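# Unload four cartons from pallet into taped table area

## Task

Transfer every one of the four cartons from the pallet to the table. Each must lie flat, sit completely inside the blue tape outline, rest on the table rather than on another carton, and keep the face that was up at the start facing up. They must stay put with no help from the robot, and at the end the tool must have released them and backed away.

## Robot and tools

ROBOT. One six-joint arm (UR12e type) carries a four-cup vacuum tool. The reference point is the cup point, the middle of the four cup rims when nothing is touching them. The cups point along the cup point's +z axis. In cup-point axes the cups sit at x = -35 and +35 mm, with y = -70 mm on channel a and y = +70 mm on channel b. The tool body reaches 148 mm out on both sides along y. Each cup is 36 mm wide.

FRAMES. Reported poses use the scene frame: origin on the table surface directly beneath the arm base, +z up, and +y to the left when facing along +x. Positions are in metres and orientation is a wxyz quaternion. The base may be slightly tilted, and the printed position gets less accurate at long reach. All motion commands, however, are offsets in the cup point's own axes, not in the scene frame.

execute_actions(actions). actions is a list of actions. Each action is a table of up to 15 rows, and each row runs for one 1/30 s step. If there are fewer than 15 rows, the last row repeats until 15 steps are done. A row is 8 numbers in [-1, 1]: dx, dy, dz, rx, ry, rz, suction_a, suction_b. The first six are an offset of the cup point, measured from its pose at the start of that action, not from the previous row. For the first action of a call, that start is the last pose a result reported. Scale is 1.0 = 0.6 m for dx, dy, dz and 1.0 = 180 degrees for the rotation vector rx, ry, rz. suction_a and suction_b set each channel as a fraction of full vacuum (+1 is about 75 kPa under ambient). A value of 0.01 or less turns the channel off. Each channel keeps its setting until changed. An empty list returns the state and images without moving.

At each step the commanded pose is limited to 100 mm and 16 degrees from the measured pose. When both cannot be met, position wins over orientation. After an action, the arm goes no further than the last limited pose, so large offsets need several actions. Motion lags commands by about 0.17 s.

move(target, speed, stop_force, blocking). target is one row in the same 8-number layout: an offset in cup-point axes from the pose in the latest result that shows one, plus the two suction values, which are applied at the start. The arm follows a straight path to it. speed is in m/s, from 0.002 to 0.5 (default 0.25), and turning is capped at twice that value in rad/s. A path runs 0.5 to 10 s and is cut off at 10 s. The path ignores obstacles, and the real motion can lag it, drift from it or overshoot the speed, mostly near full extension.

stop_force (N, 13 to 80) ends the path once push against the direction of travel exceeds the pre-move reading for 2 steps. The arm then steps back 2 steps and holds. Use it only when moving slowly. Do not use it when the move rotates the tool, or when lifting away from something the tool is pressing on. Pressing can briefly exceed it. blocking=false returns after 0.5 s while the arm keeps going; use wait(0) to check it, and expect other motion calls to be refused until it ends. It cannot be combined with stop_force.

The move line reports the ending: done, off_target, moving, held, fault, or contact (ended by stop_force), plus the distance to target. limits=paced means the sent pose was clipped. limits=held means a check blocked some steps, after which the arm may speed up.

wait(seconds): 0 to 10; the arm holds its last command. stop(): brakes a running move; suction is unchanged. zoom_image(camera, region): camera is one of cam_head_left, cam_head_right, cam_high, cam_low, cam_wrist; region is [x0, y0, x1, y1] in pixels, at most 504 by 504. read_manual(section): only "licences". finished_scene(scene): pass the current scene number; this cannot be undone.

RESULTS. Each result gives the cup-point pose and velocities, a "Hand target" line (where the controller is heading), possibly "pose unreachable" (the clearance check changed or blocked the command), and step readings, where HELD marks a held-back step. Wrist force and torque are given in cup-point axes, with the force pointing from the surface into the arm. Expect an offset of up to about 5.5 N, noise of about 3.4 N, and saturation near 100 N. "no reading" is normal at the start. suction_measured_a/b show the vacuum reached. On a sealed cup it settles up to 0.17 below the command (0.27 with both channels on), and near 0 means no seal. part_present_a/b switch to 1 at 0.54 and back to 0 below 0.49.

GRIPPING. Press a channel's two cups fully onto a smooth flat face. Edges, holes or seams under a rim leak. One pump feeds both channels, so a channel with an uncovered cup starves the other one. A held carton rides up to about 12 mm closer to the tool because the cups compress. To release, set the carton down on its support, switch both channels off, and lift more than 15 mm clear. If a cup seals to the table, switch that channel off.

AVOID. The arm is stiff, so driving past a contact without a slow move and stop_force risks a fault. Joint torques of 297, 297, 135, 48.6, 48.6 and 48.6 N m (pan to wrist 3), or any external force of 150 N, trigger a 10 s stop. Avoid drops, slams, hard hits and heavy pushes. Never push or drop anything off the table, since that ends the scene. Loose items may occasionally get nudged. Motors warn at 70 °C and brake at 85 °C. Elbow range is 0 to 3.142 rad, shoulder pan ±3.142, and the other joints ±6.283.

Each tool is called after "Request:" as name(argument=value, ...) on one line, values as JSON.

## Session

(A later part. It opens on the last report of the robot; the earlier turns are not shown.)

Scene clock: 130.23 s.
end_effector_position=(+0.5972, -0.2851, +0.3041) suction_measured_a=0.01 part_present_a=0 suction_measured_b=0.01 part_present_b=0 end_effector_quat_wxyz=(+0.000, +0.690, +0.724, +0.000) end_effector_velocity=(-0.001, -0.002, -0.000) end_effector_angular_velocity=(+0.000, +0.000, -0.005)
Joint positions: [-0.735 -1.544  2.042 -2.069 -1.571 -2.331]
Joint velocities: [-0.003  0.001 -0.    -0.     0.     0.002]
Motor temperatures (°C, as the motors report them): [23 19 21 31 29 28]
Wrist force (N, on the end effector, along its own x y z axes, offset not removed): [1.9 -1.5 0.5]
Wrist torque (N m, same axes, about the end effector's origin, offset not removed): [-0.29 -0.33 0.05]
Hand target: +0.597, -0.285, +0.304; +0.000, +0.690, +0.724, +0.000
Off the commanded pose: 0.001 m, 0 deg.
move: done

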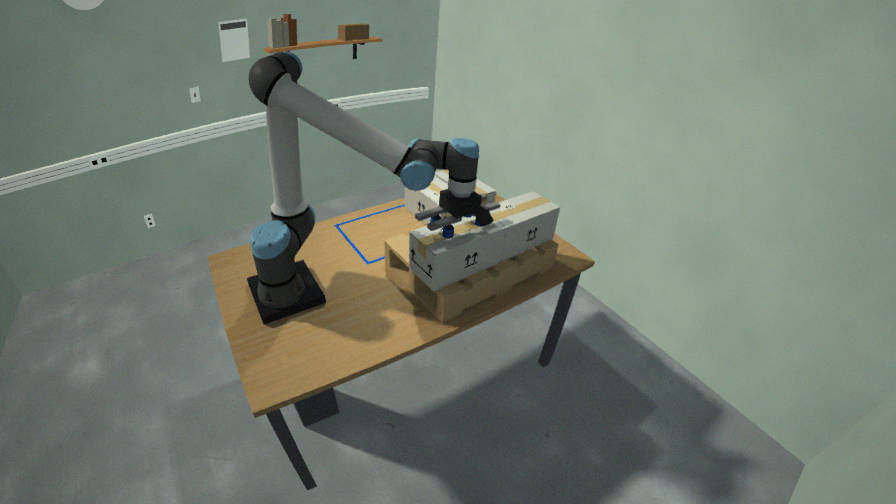

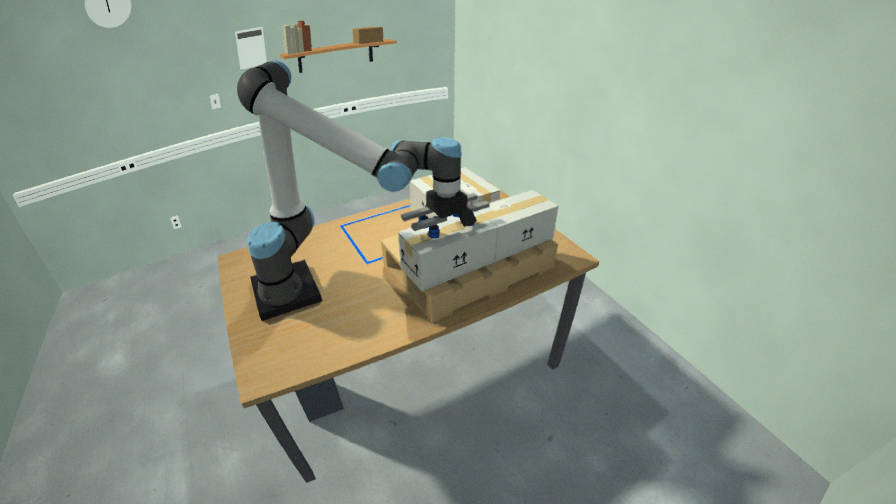

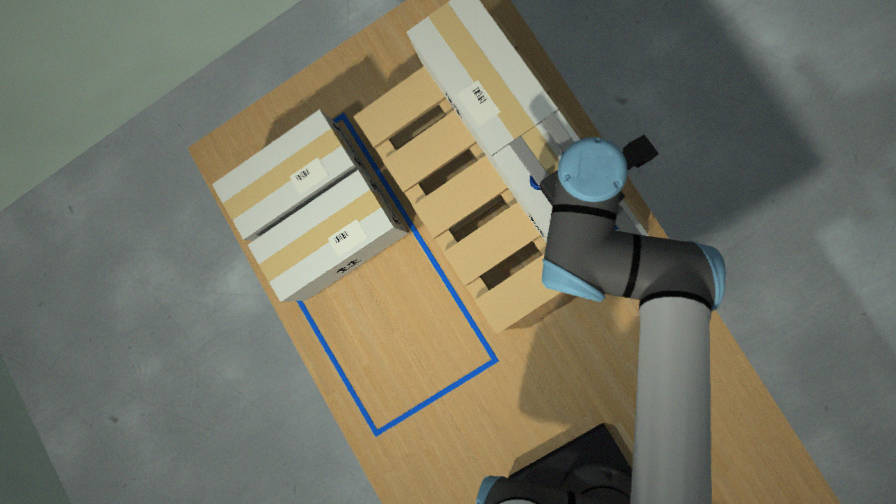

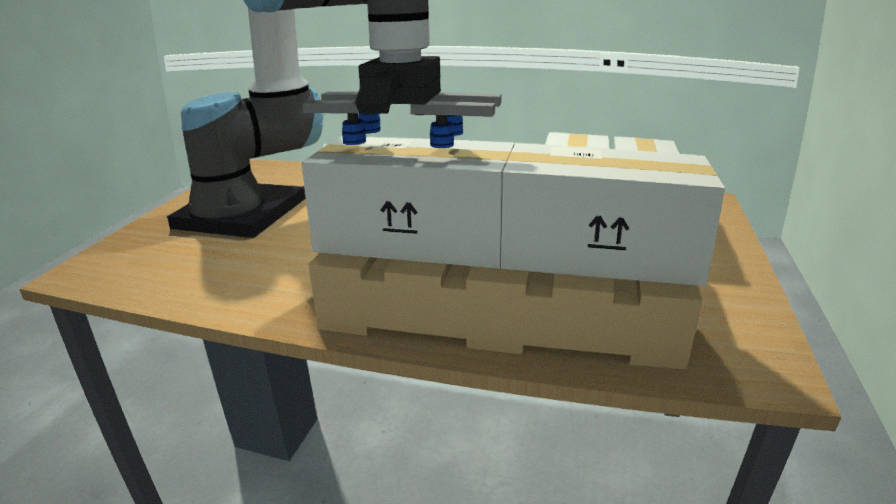

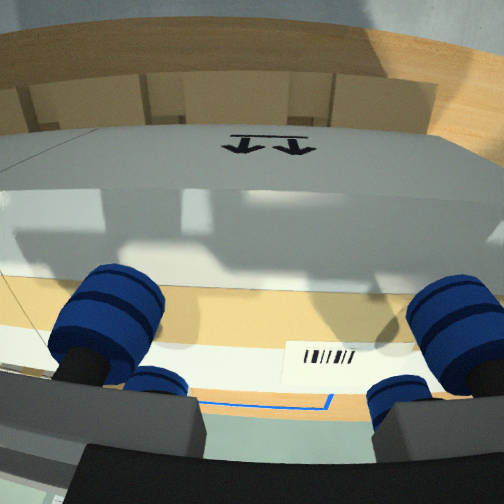

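Request:
move(target=[0,0,0.049,0,0,0,1,1], speed=0.04)

Request:
execute_actions(actions=[[[0,0,0,0,0,0,1,1]]])

Request:
move(target=[0,0,-0.28,0,0,0,1,1], speed=0.3)

Request:
move(target=[0.804,0.175,0.12,0,0,-0.497,1,1], speed=0.45)

Scene clock: 144.23 s.
end_effector_position=(+0.5971, -0.2851, +0.2750) suction_measured_a=0.36 part_present_a=0 suction_measured_b=0.36 part_present_b=0 end_effector_quat_wxyz=(-0.000, +0.690, +0.724, +0.000) end_effector_velocity=(+0.000, +0.001, -0.003) end_effector_angular_velocity=(+0.001, -0.000, +0.001)
Joint positions: [-0.735 -1.517  2.073 -2.127 -1.571 -2.331]
Joint velocities: [ 0.001  0.003  0.003 -0.006  0.001 -0.   ]
Motor temperatures (°C, as the motors report them): [23 19 21 31 29 28]
Wrist force (N, on the end effector, along its own x y z axes, offset not removed): [2.3 -1.5 20.1]
Wrist torque (N m, same axes, about the end effector's origin, offset not removed): [0.00 -0.44 0.05]
Hand target: +0.597, -0.285, +0.275; +0.000, +0.690, +0.724, +0.000
Off the commanded pose: 0.000 m, 0 deg.
move: done

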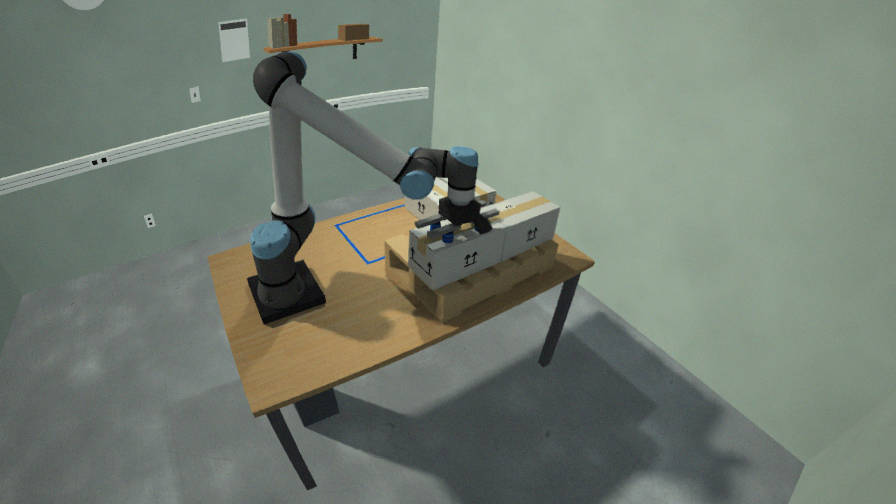

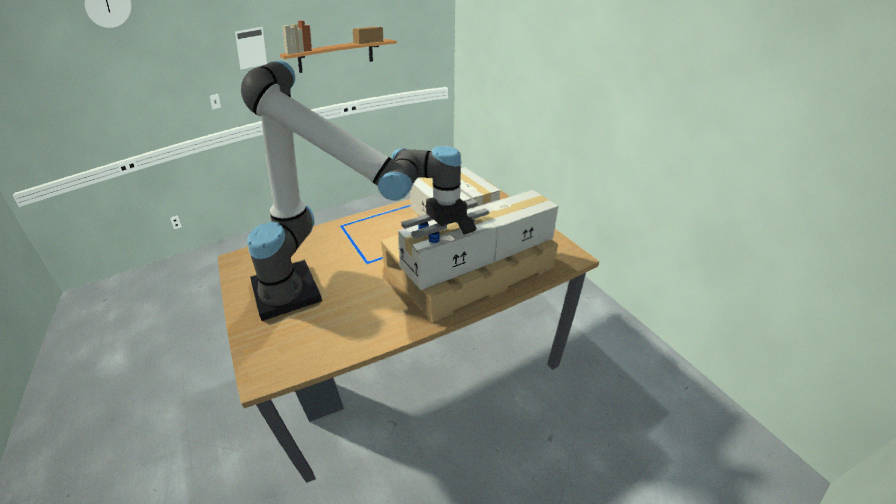

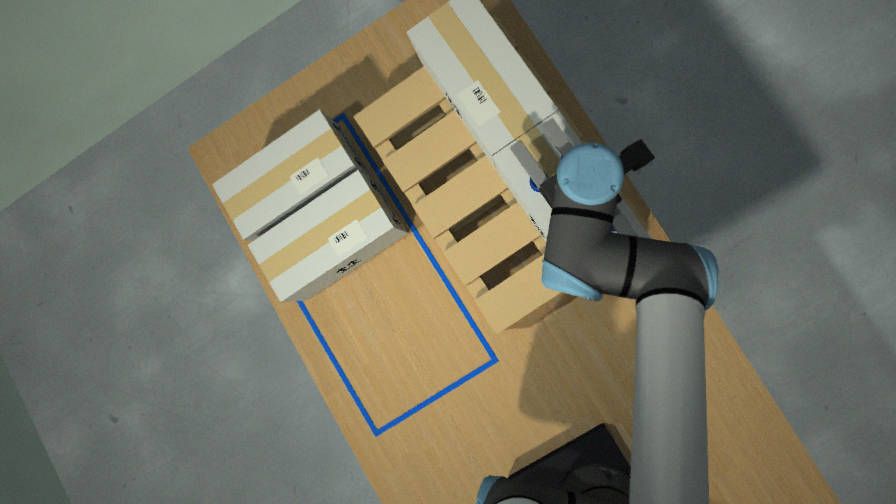

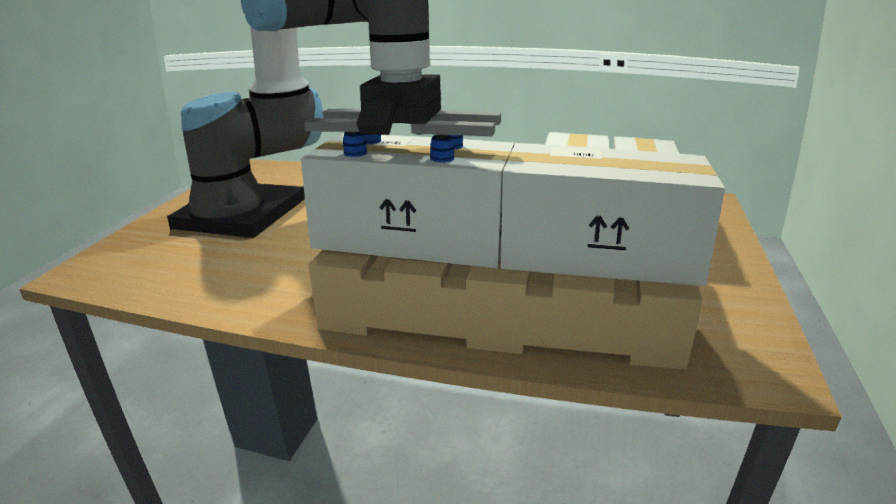

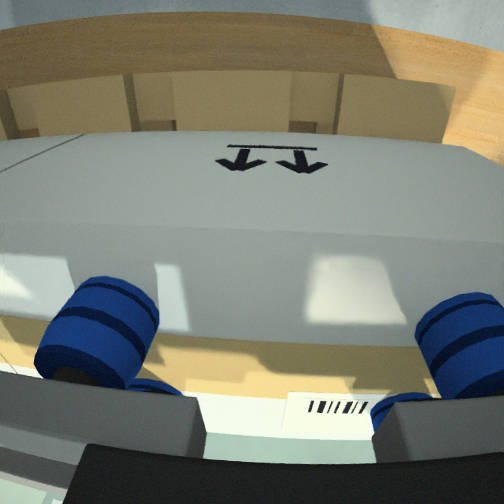

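Scene clock: 144.73 s.
end_effector_position=(+0.5971, -0.2850, +0.2749) suction_measured_a=0.68 part_present_a=1 suction_measured_b=0.68 part_present_b=1 end_effector_quat_wxyz=(-0.000, +0.690, +0.724, +0.000) end_effector_velocity=(+0.000, +0.001, -0.000) end_effector_angular_velocity=(+0.001, +0.001, +0.001)
Joint positions: [-0.735 -1.517  2.073 -2.127 -1.571 -2.331]
Joint velocities: [0.001 0.    0.    0.001 0.    0.   ]
Motor temperatures (°C, as the motors report them): [23 19 21 31 29 28]
Wrist force (N, on the end effector, along its own x y z axes, offset not removed): [-3.0 -0.1 19.9]
Wrist torque (N m, same axes, about the end effector's origin, offset not removed): [0.85 0.36 0.01]
Hand target: +0.597, -0.285, +0.275; -0.000, +0.690, +0.724, +0.000
Off the commanded pose: 0.000 m, 0 deg.
Step readings (end_effector_position):
0: (+0.5971, -0.2851, +0.2750)
1: (+0.5971, -0.2851, +0.2749)
2: (+0.5971, -0.2851, +0.2749)
4: (+0.5971, -0.2851, +0.2749)
8: (+0.5971, -0.2851, +0.2749)
15: end_effector_position above

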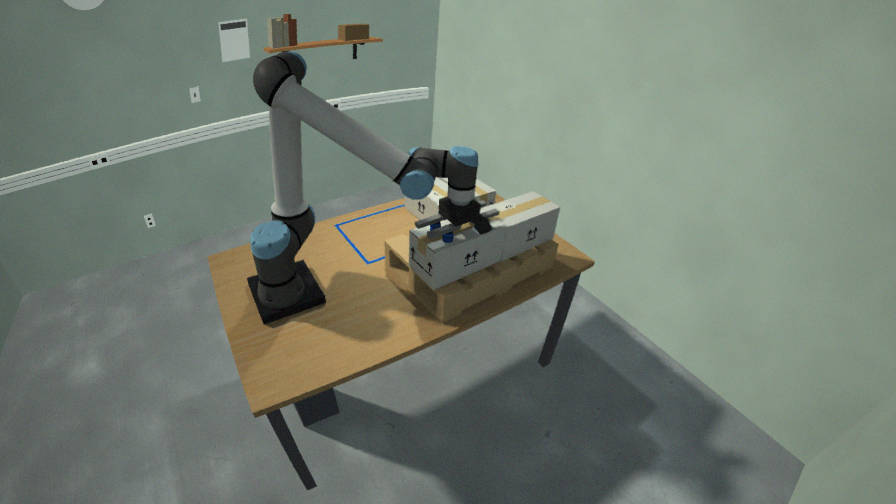

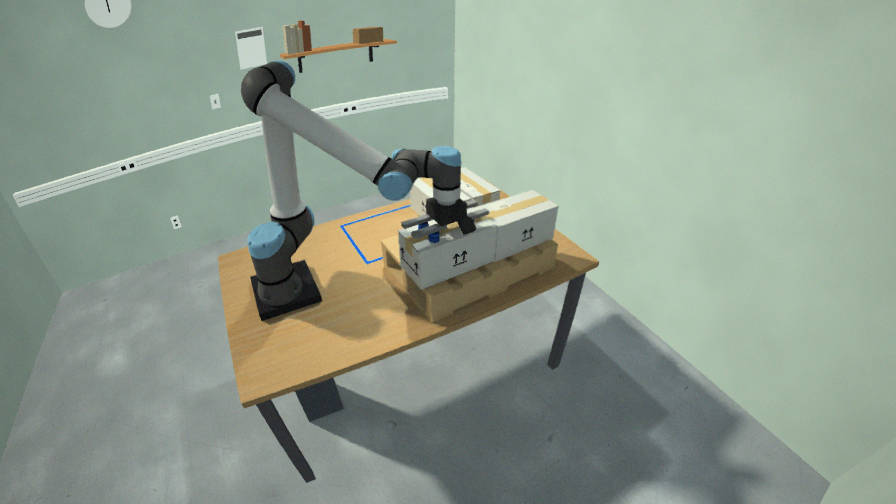

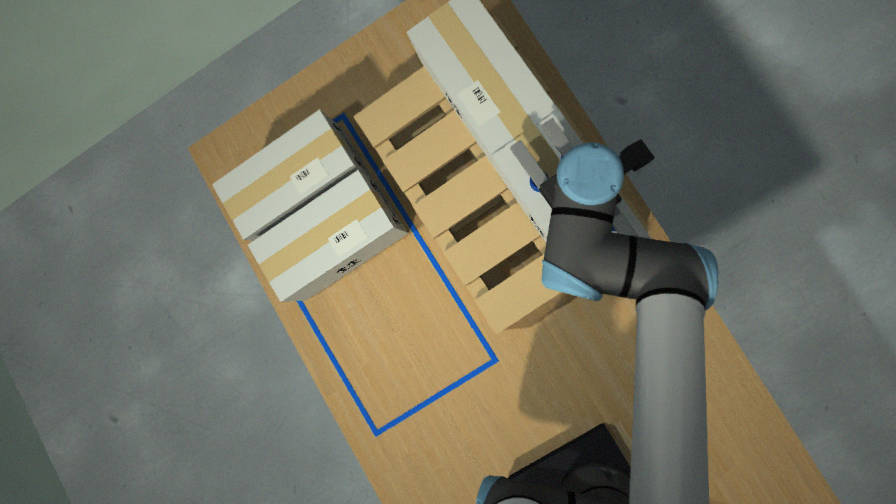

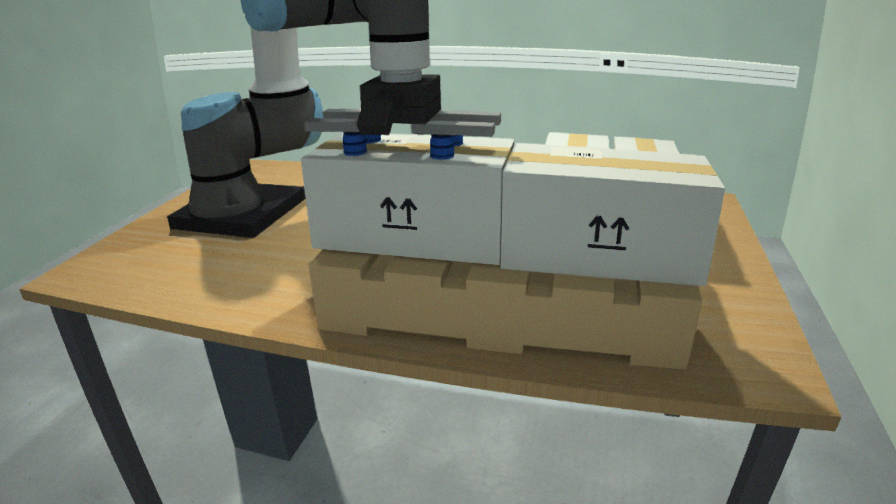

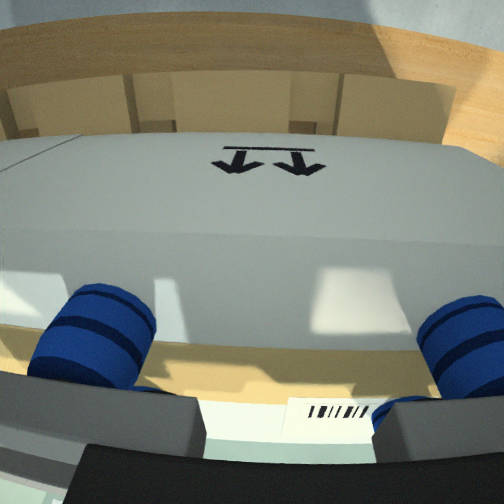

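Scene clock: 146.00 s.
end_effector_position=(+0.5972, -0.2852, +0.4424) suction_measured_a=0.76 part_present_a=1 suction_measured_b=0.76 part_present_b=1 end_effector_quat_wxyz=(-0.000, +0.690, +0.724, +0.000) end_effector_velocity=(+0.001, -0.000, +0.003) end_effector_angular_velocity=(+0.001, +0.001, +0.001)
Joint positions: [-0.735 -1.631  1.868 -1.807 -1.571 -2.331]
Joint velocities: [ 0.001  0.001 -0.006  0.007 -0.    -0.   ]
Motor temperatures (°C, as the motors report them): [23 19 21 31 29 28]
Wrist force (N, on the end effector, along its own x y z axes, offset not removed): [-1.9 0.9 19.5]
Wrist torque (N m, same axes, about the end effector's origin, offset not removed): [1.04 0.03 -0.06]
Hand target: +0.597, -0.285, +0.443; -0.000, +0.690, +0.724, +0.000
Off the commanded pose: 0.000 m, 0 deg.
move: done

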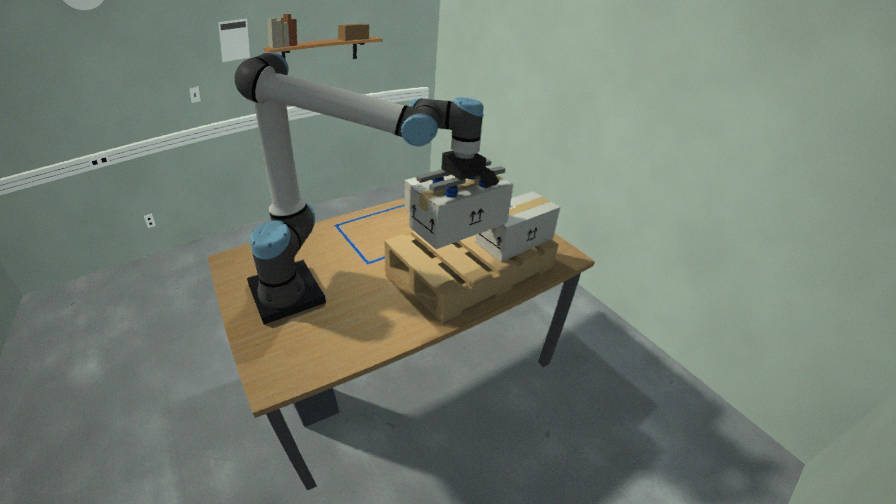

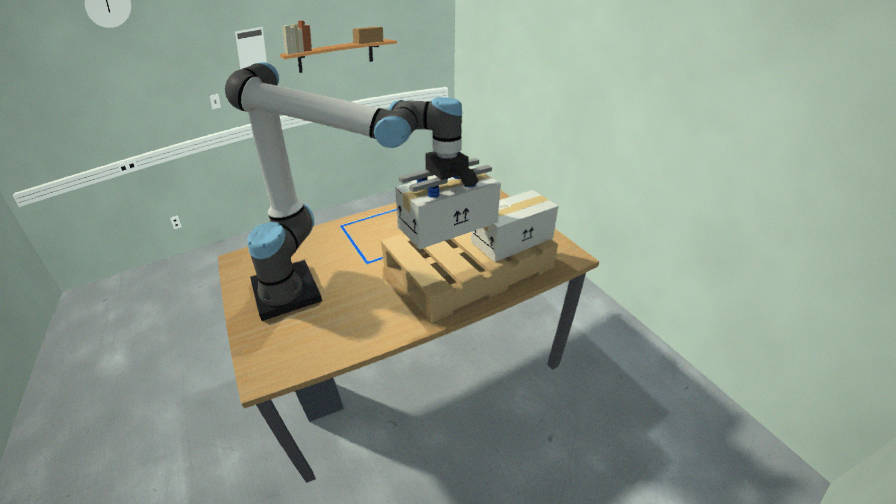

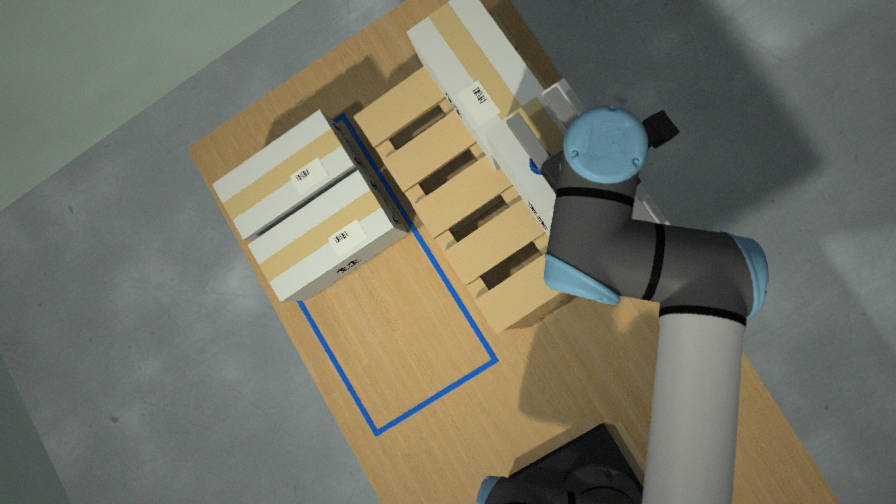

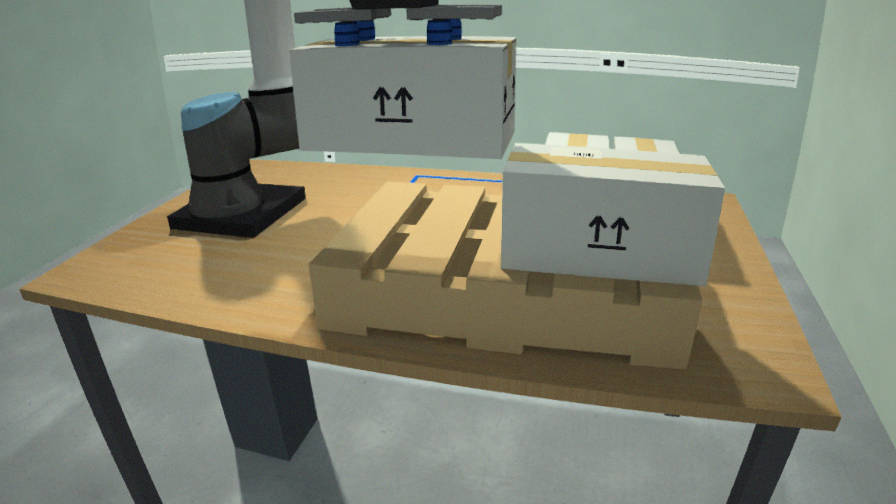

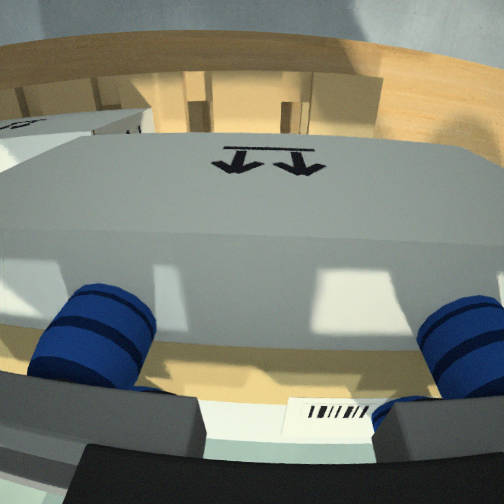

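Scene clock: 148.50 s.
end_effector_position=(+0.6784, +0.2012, +0.3711) suction_measured_a=0.76 part_present_a=1 suction_measured_b=0.76 part_present_b=1 end_effector_quat_wxyz=(+0.000, -0.019, +1.000, +0.001) end_effector_velocity=(+0.000, +0.003, +0.000) end_effector_angular_velocity=(+0.000, -0.001, +0.009)
Joint positions: [ 0.016 -1.517  1.886 -1.94  -1.57  -3.14 ]
Joint velocities: [ 0.005  0.001 -0.002 -0.     0.    -0.004]
Motor temperatures (°C, as the motors report them): [23 19 21 31 29 28]
Wrist force (N, on the end effector, along its own x y z axes, offset not removed): [1.0 -2.3 20.1]
Wrist torque (N m, same axes, about the end effector's origin, offset not removed): [0.53 -0.39 0.12]
Hand target: +0.679, +0.202, +0.371; +0.000, -0.020, +1.000, +0.001
Off the commanded pose: 0.001 m, 0 deg.
move: done

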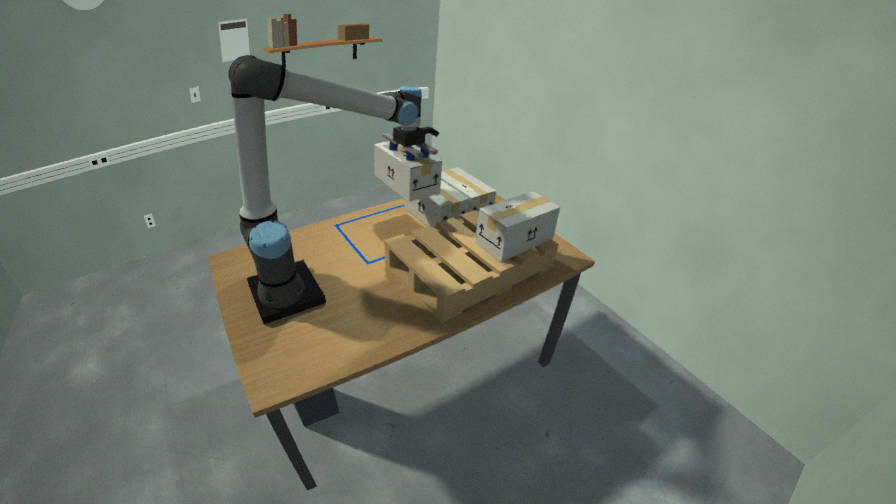

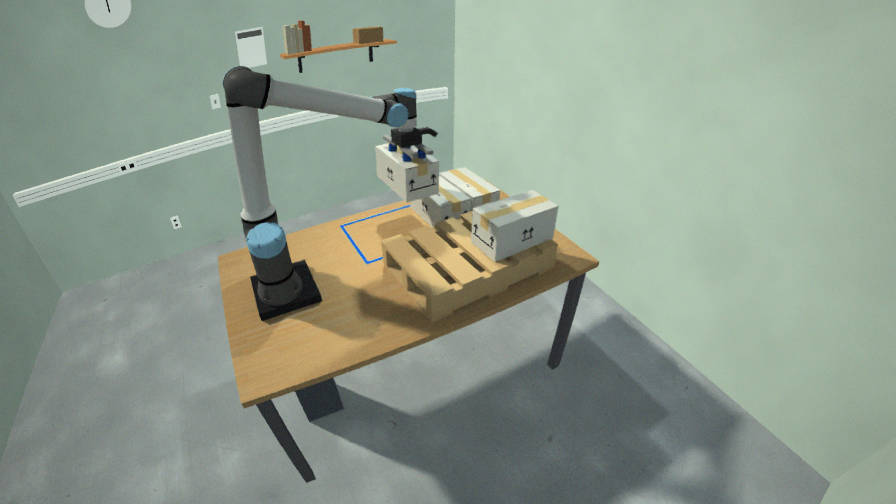

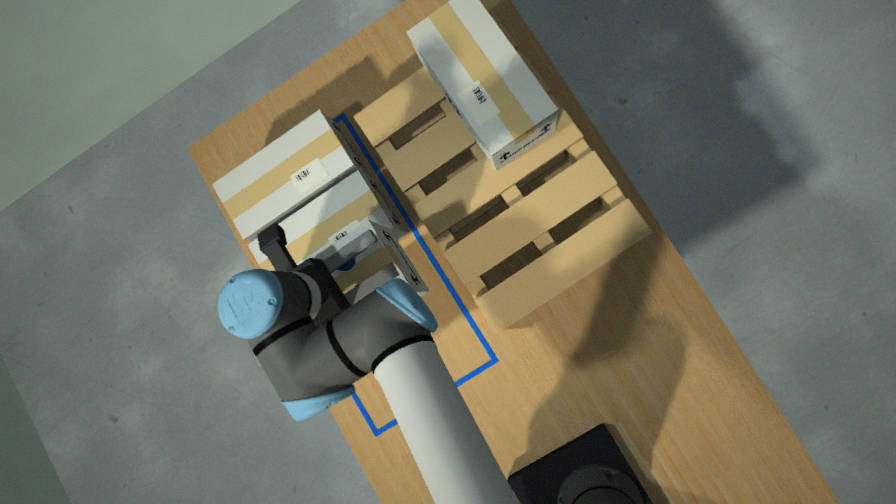

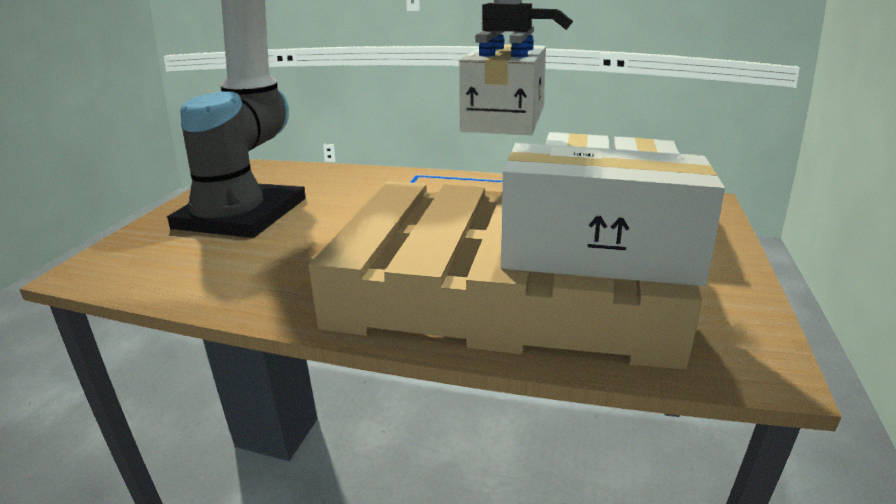

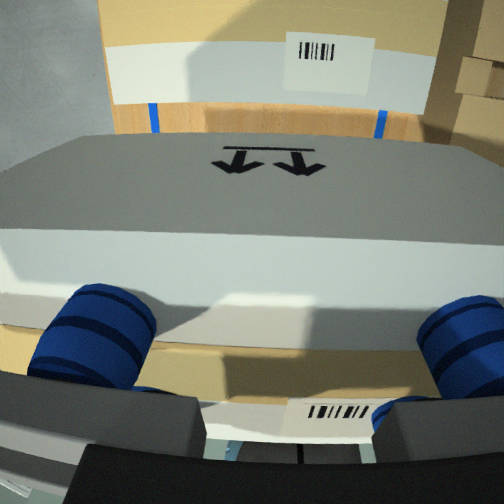

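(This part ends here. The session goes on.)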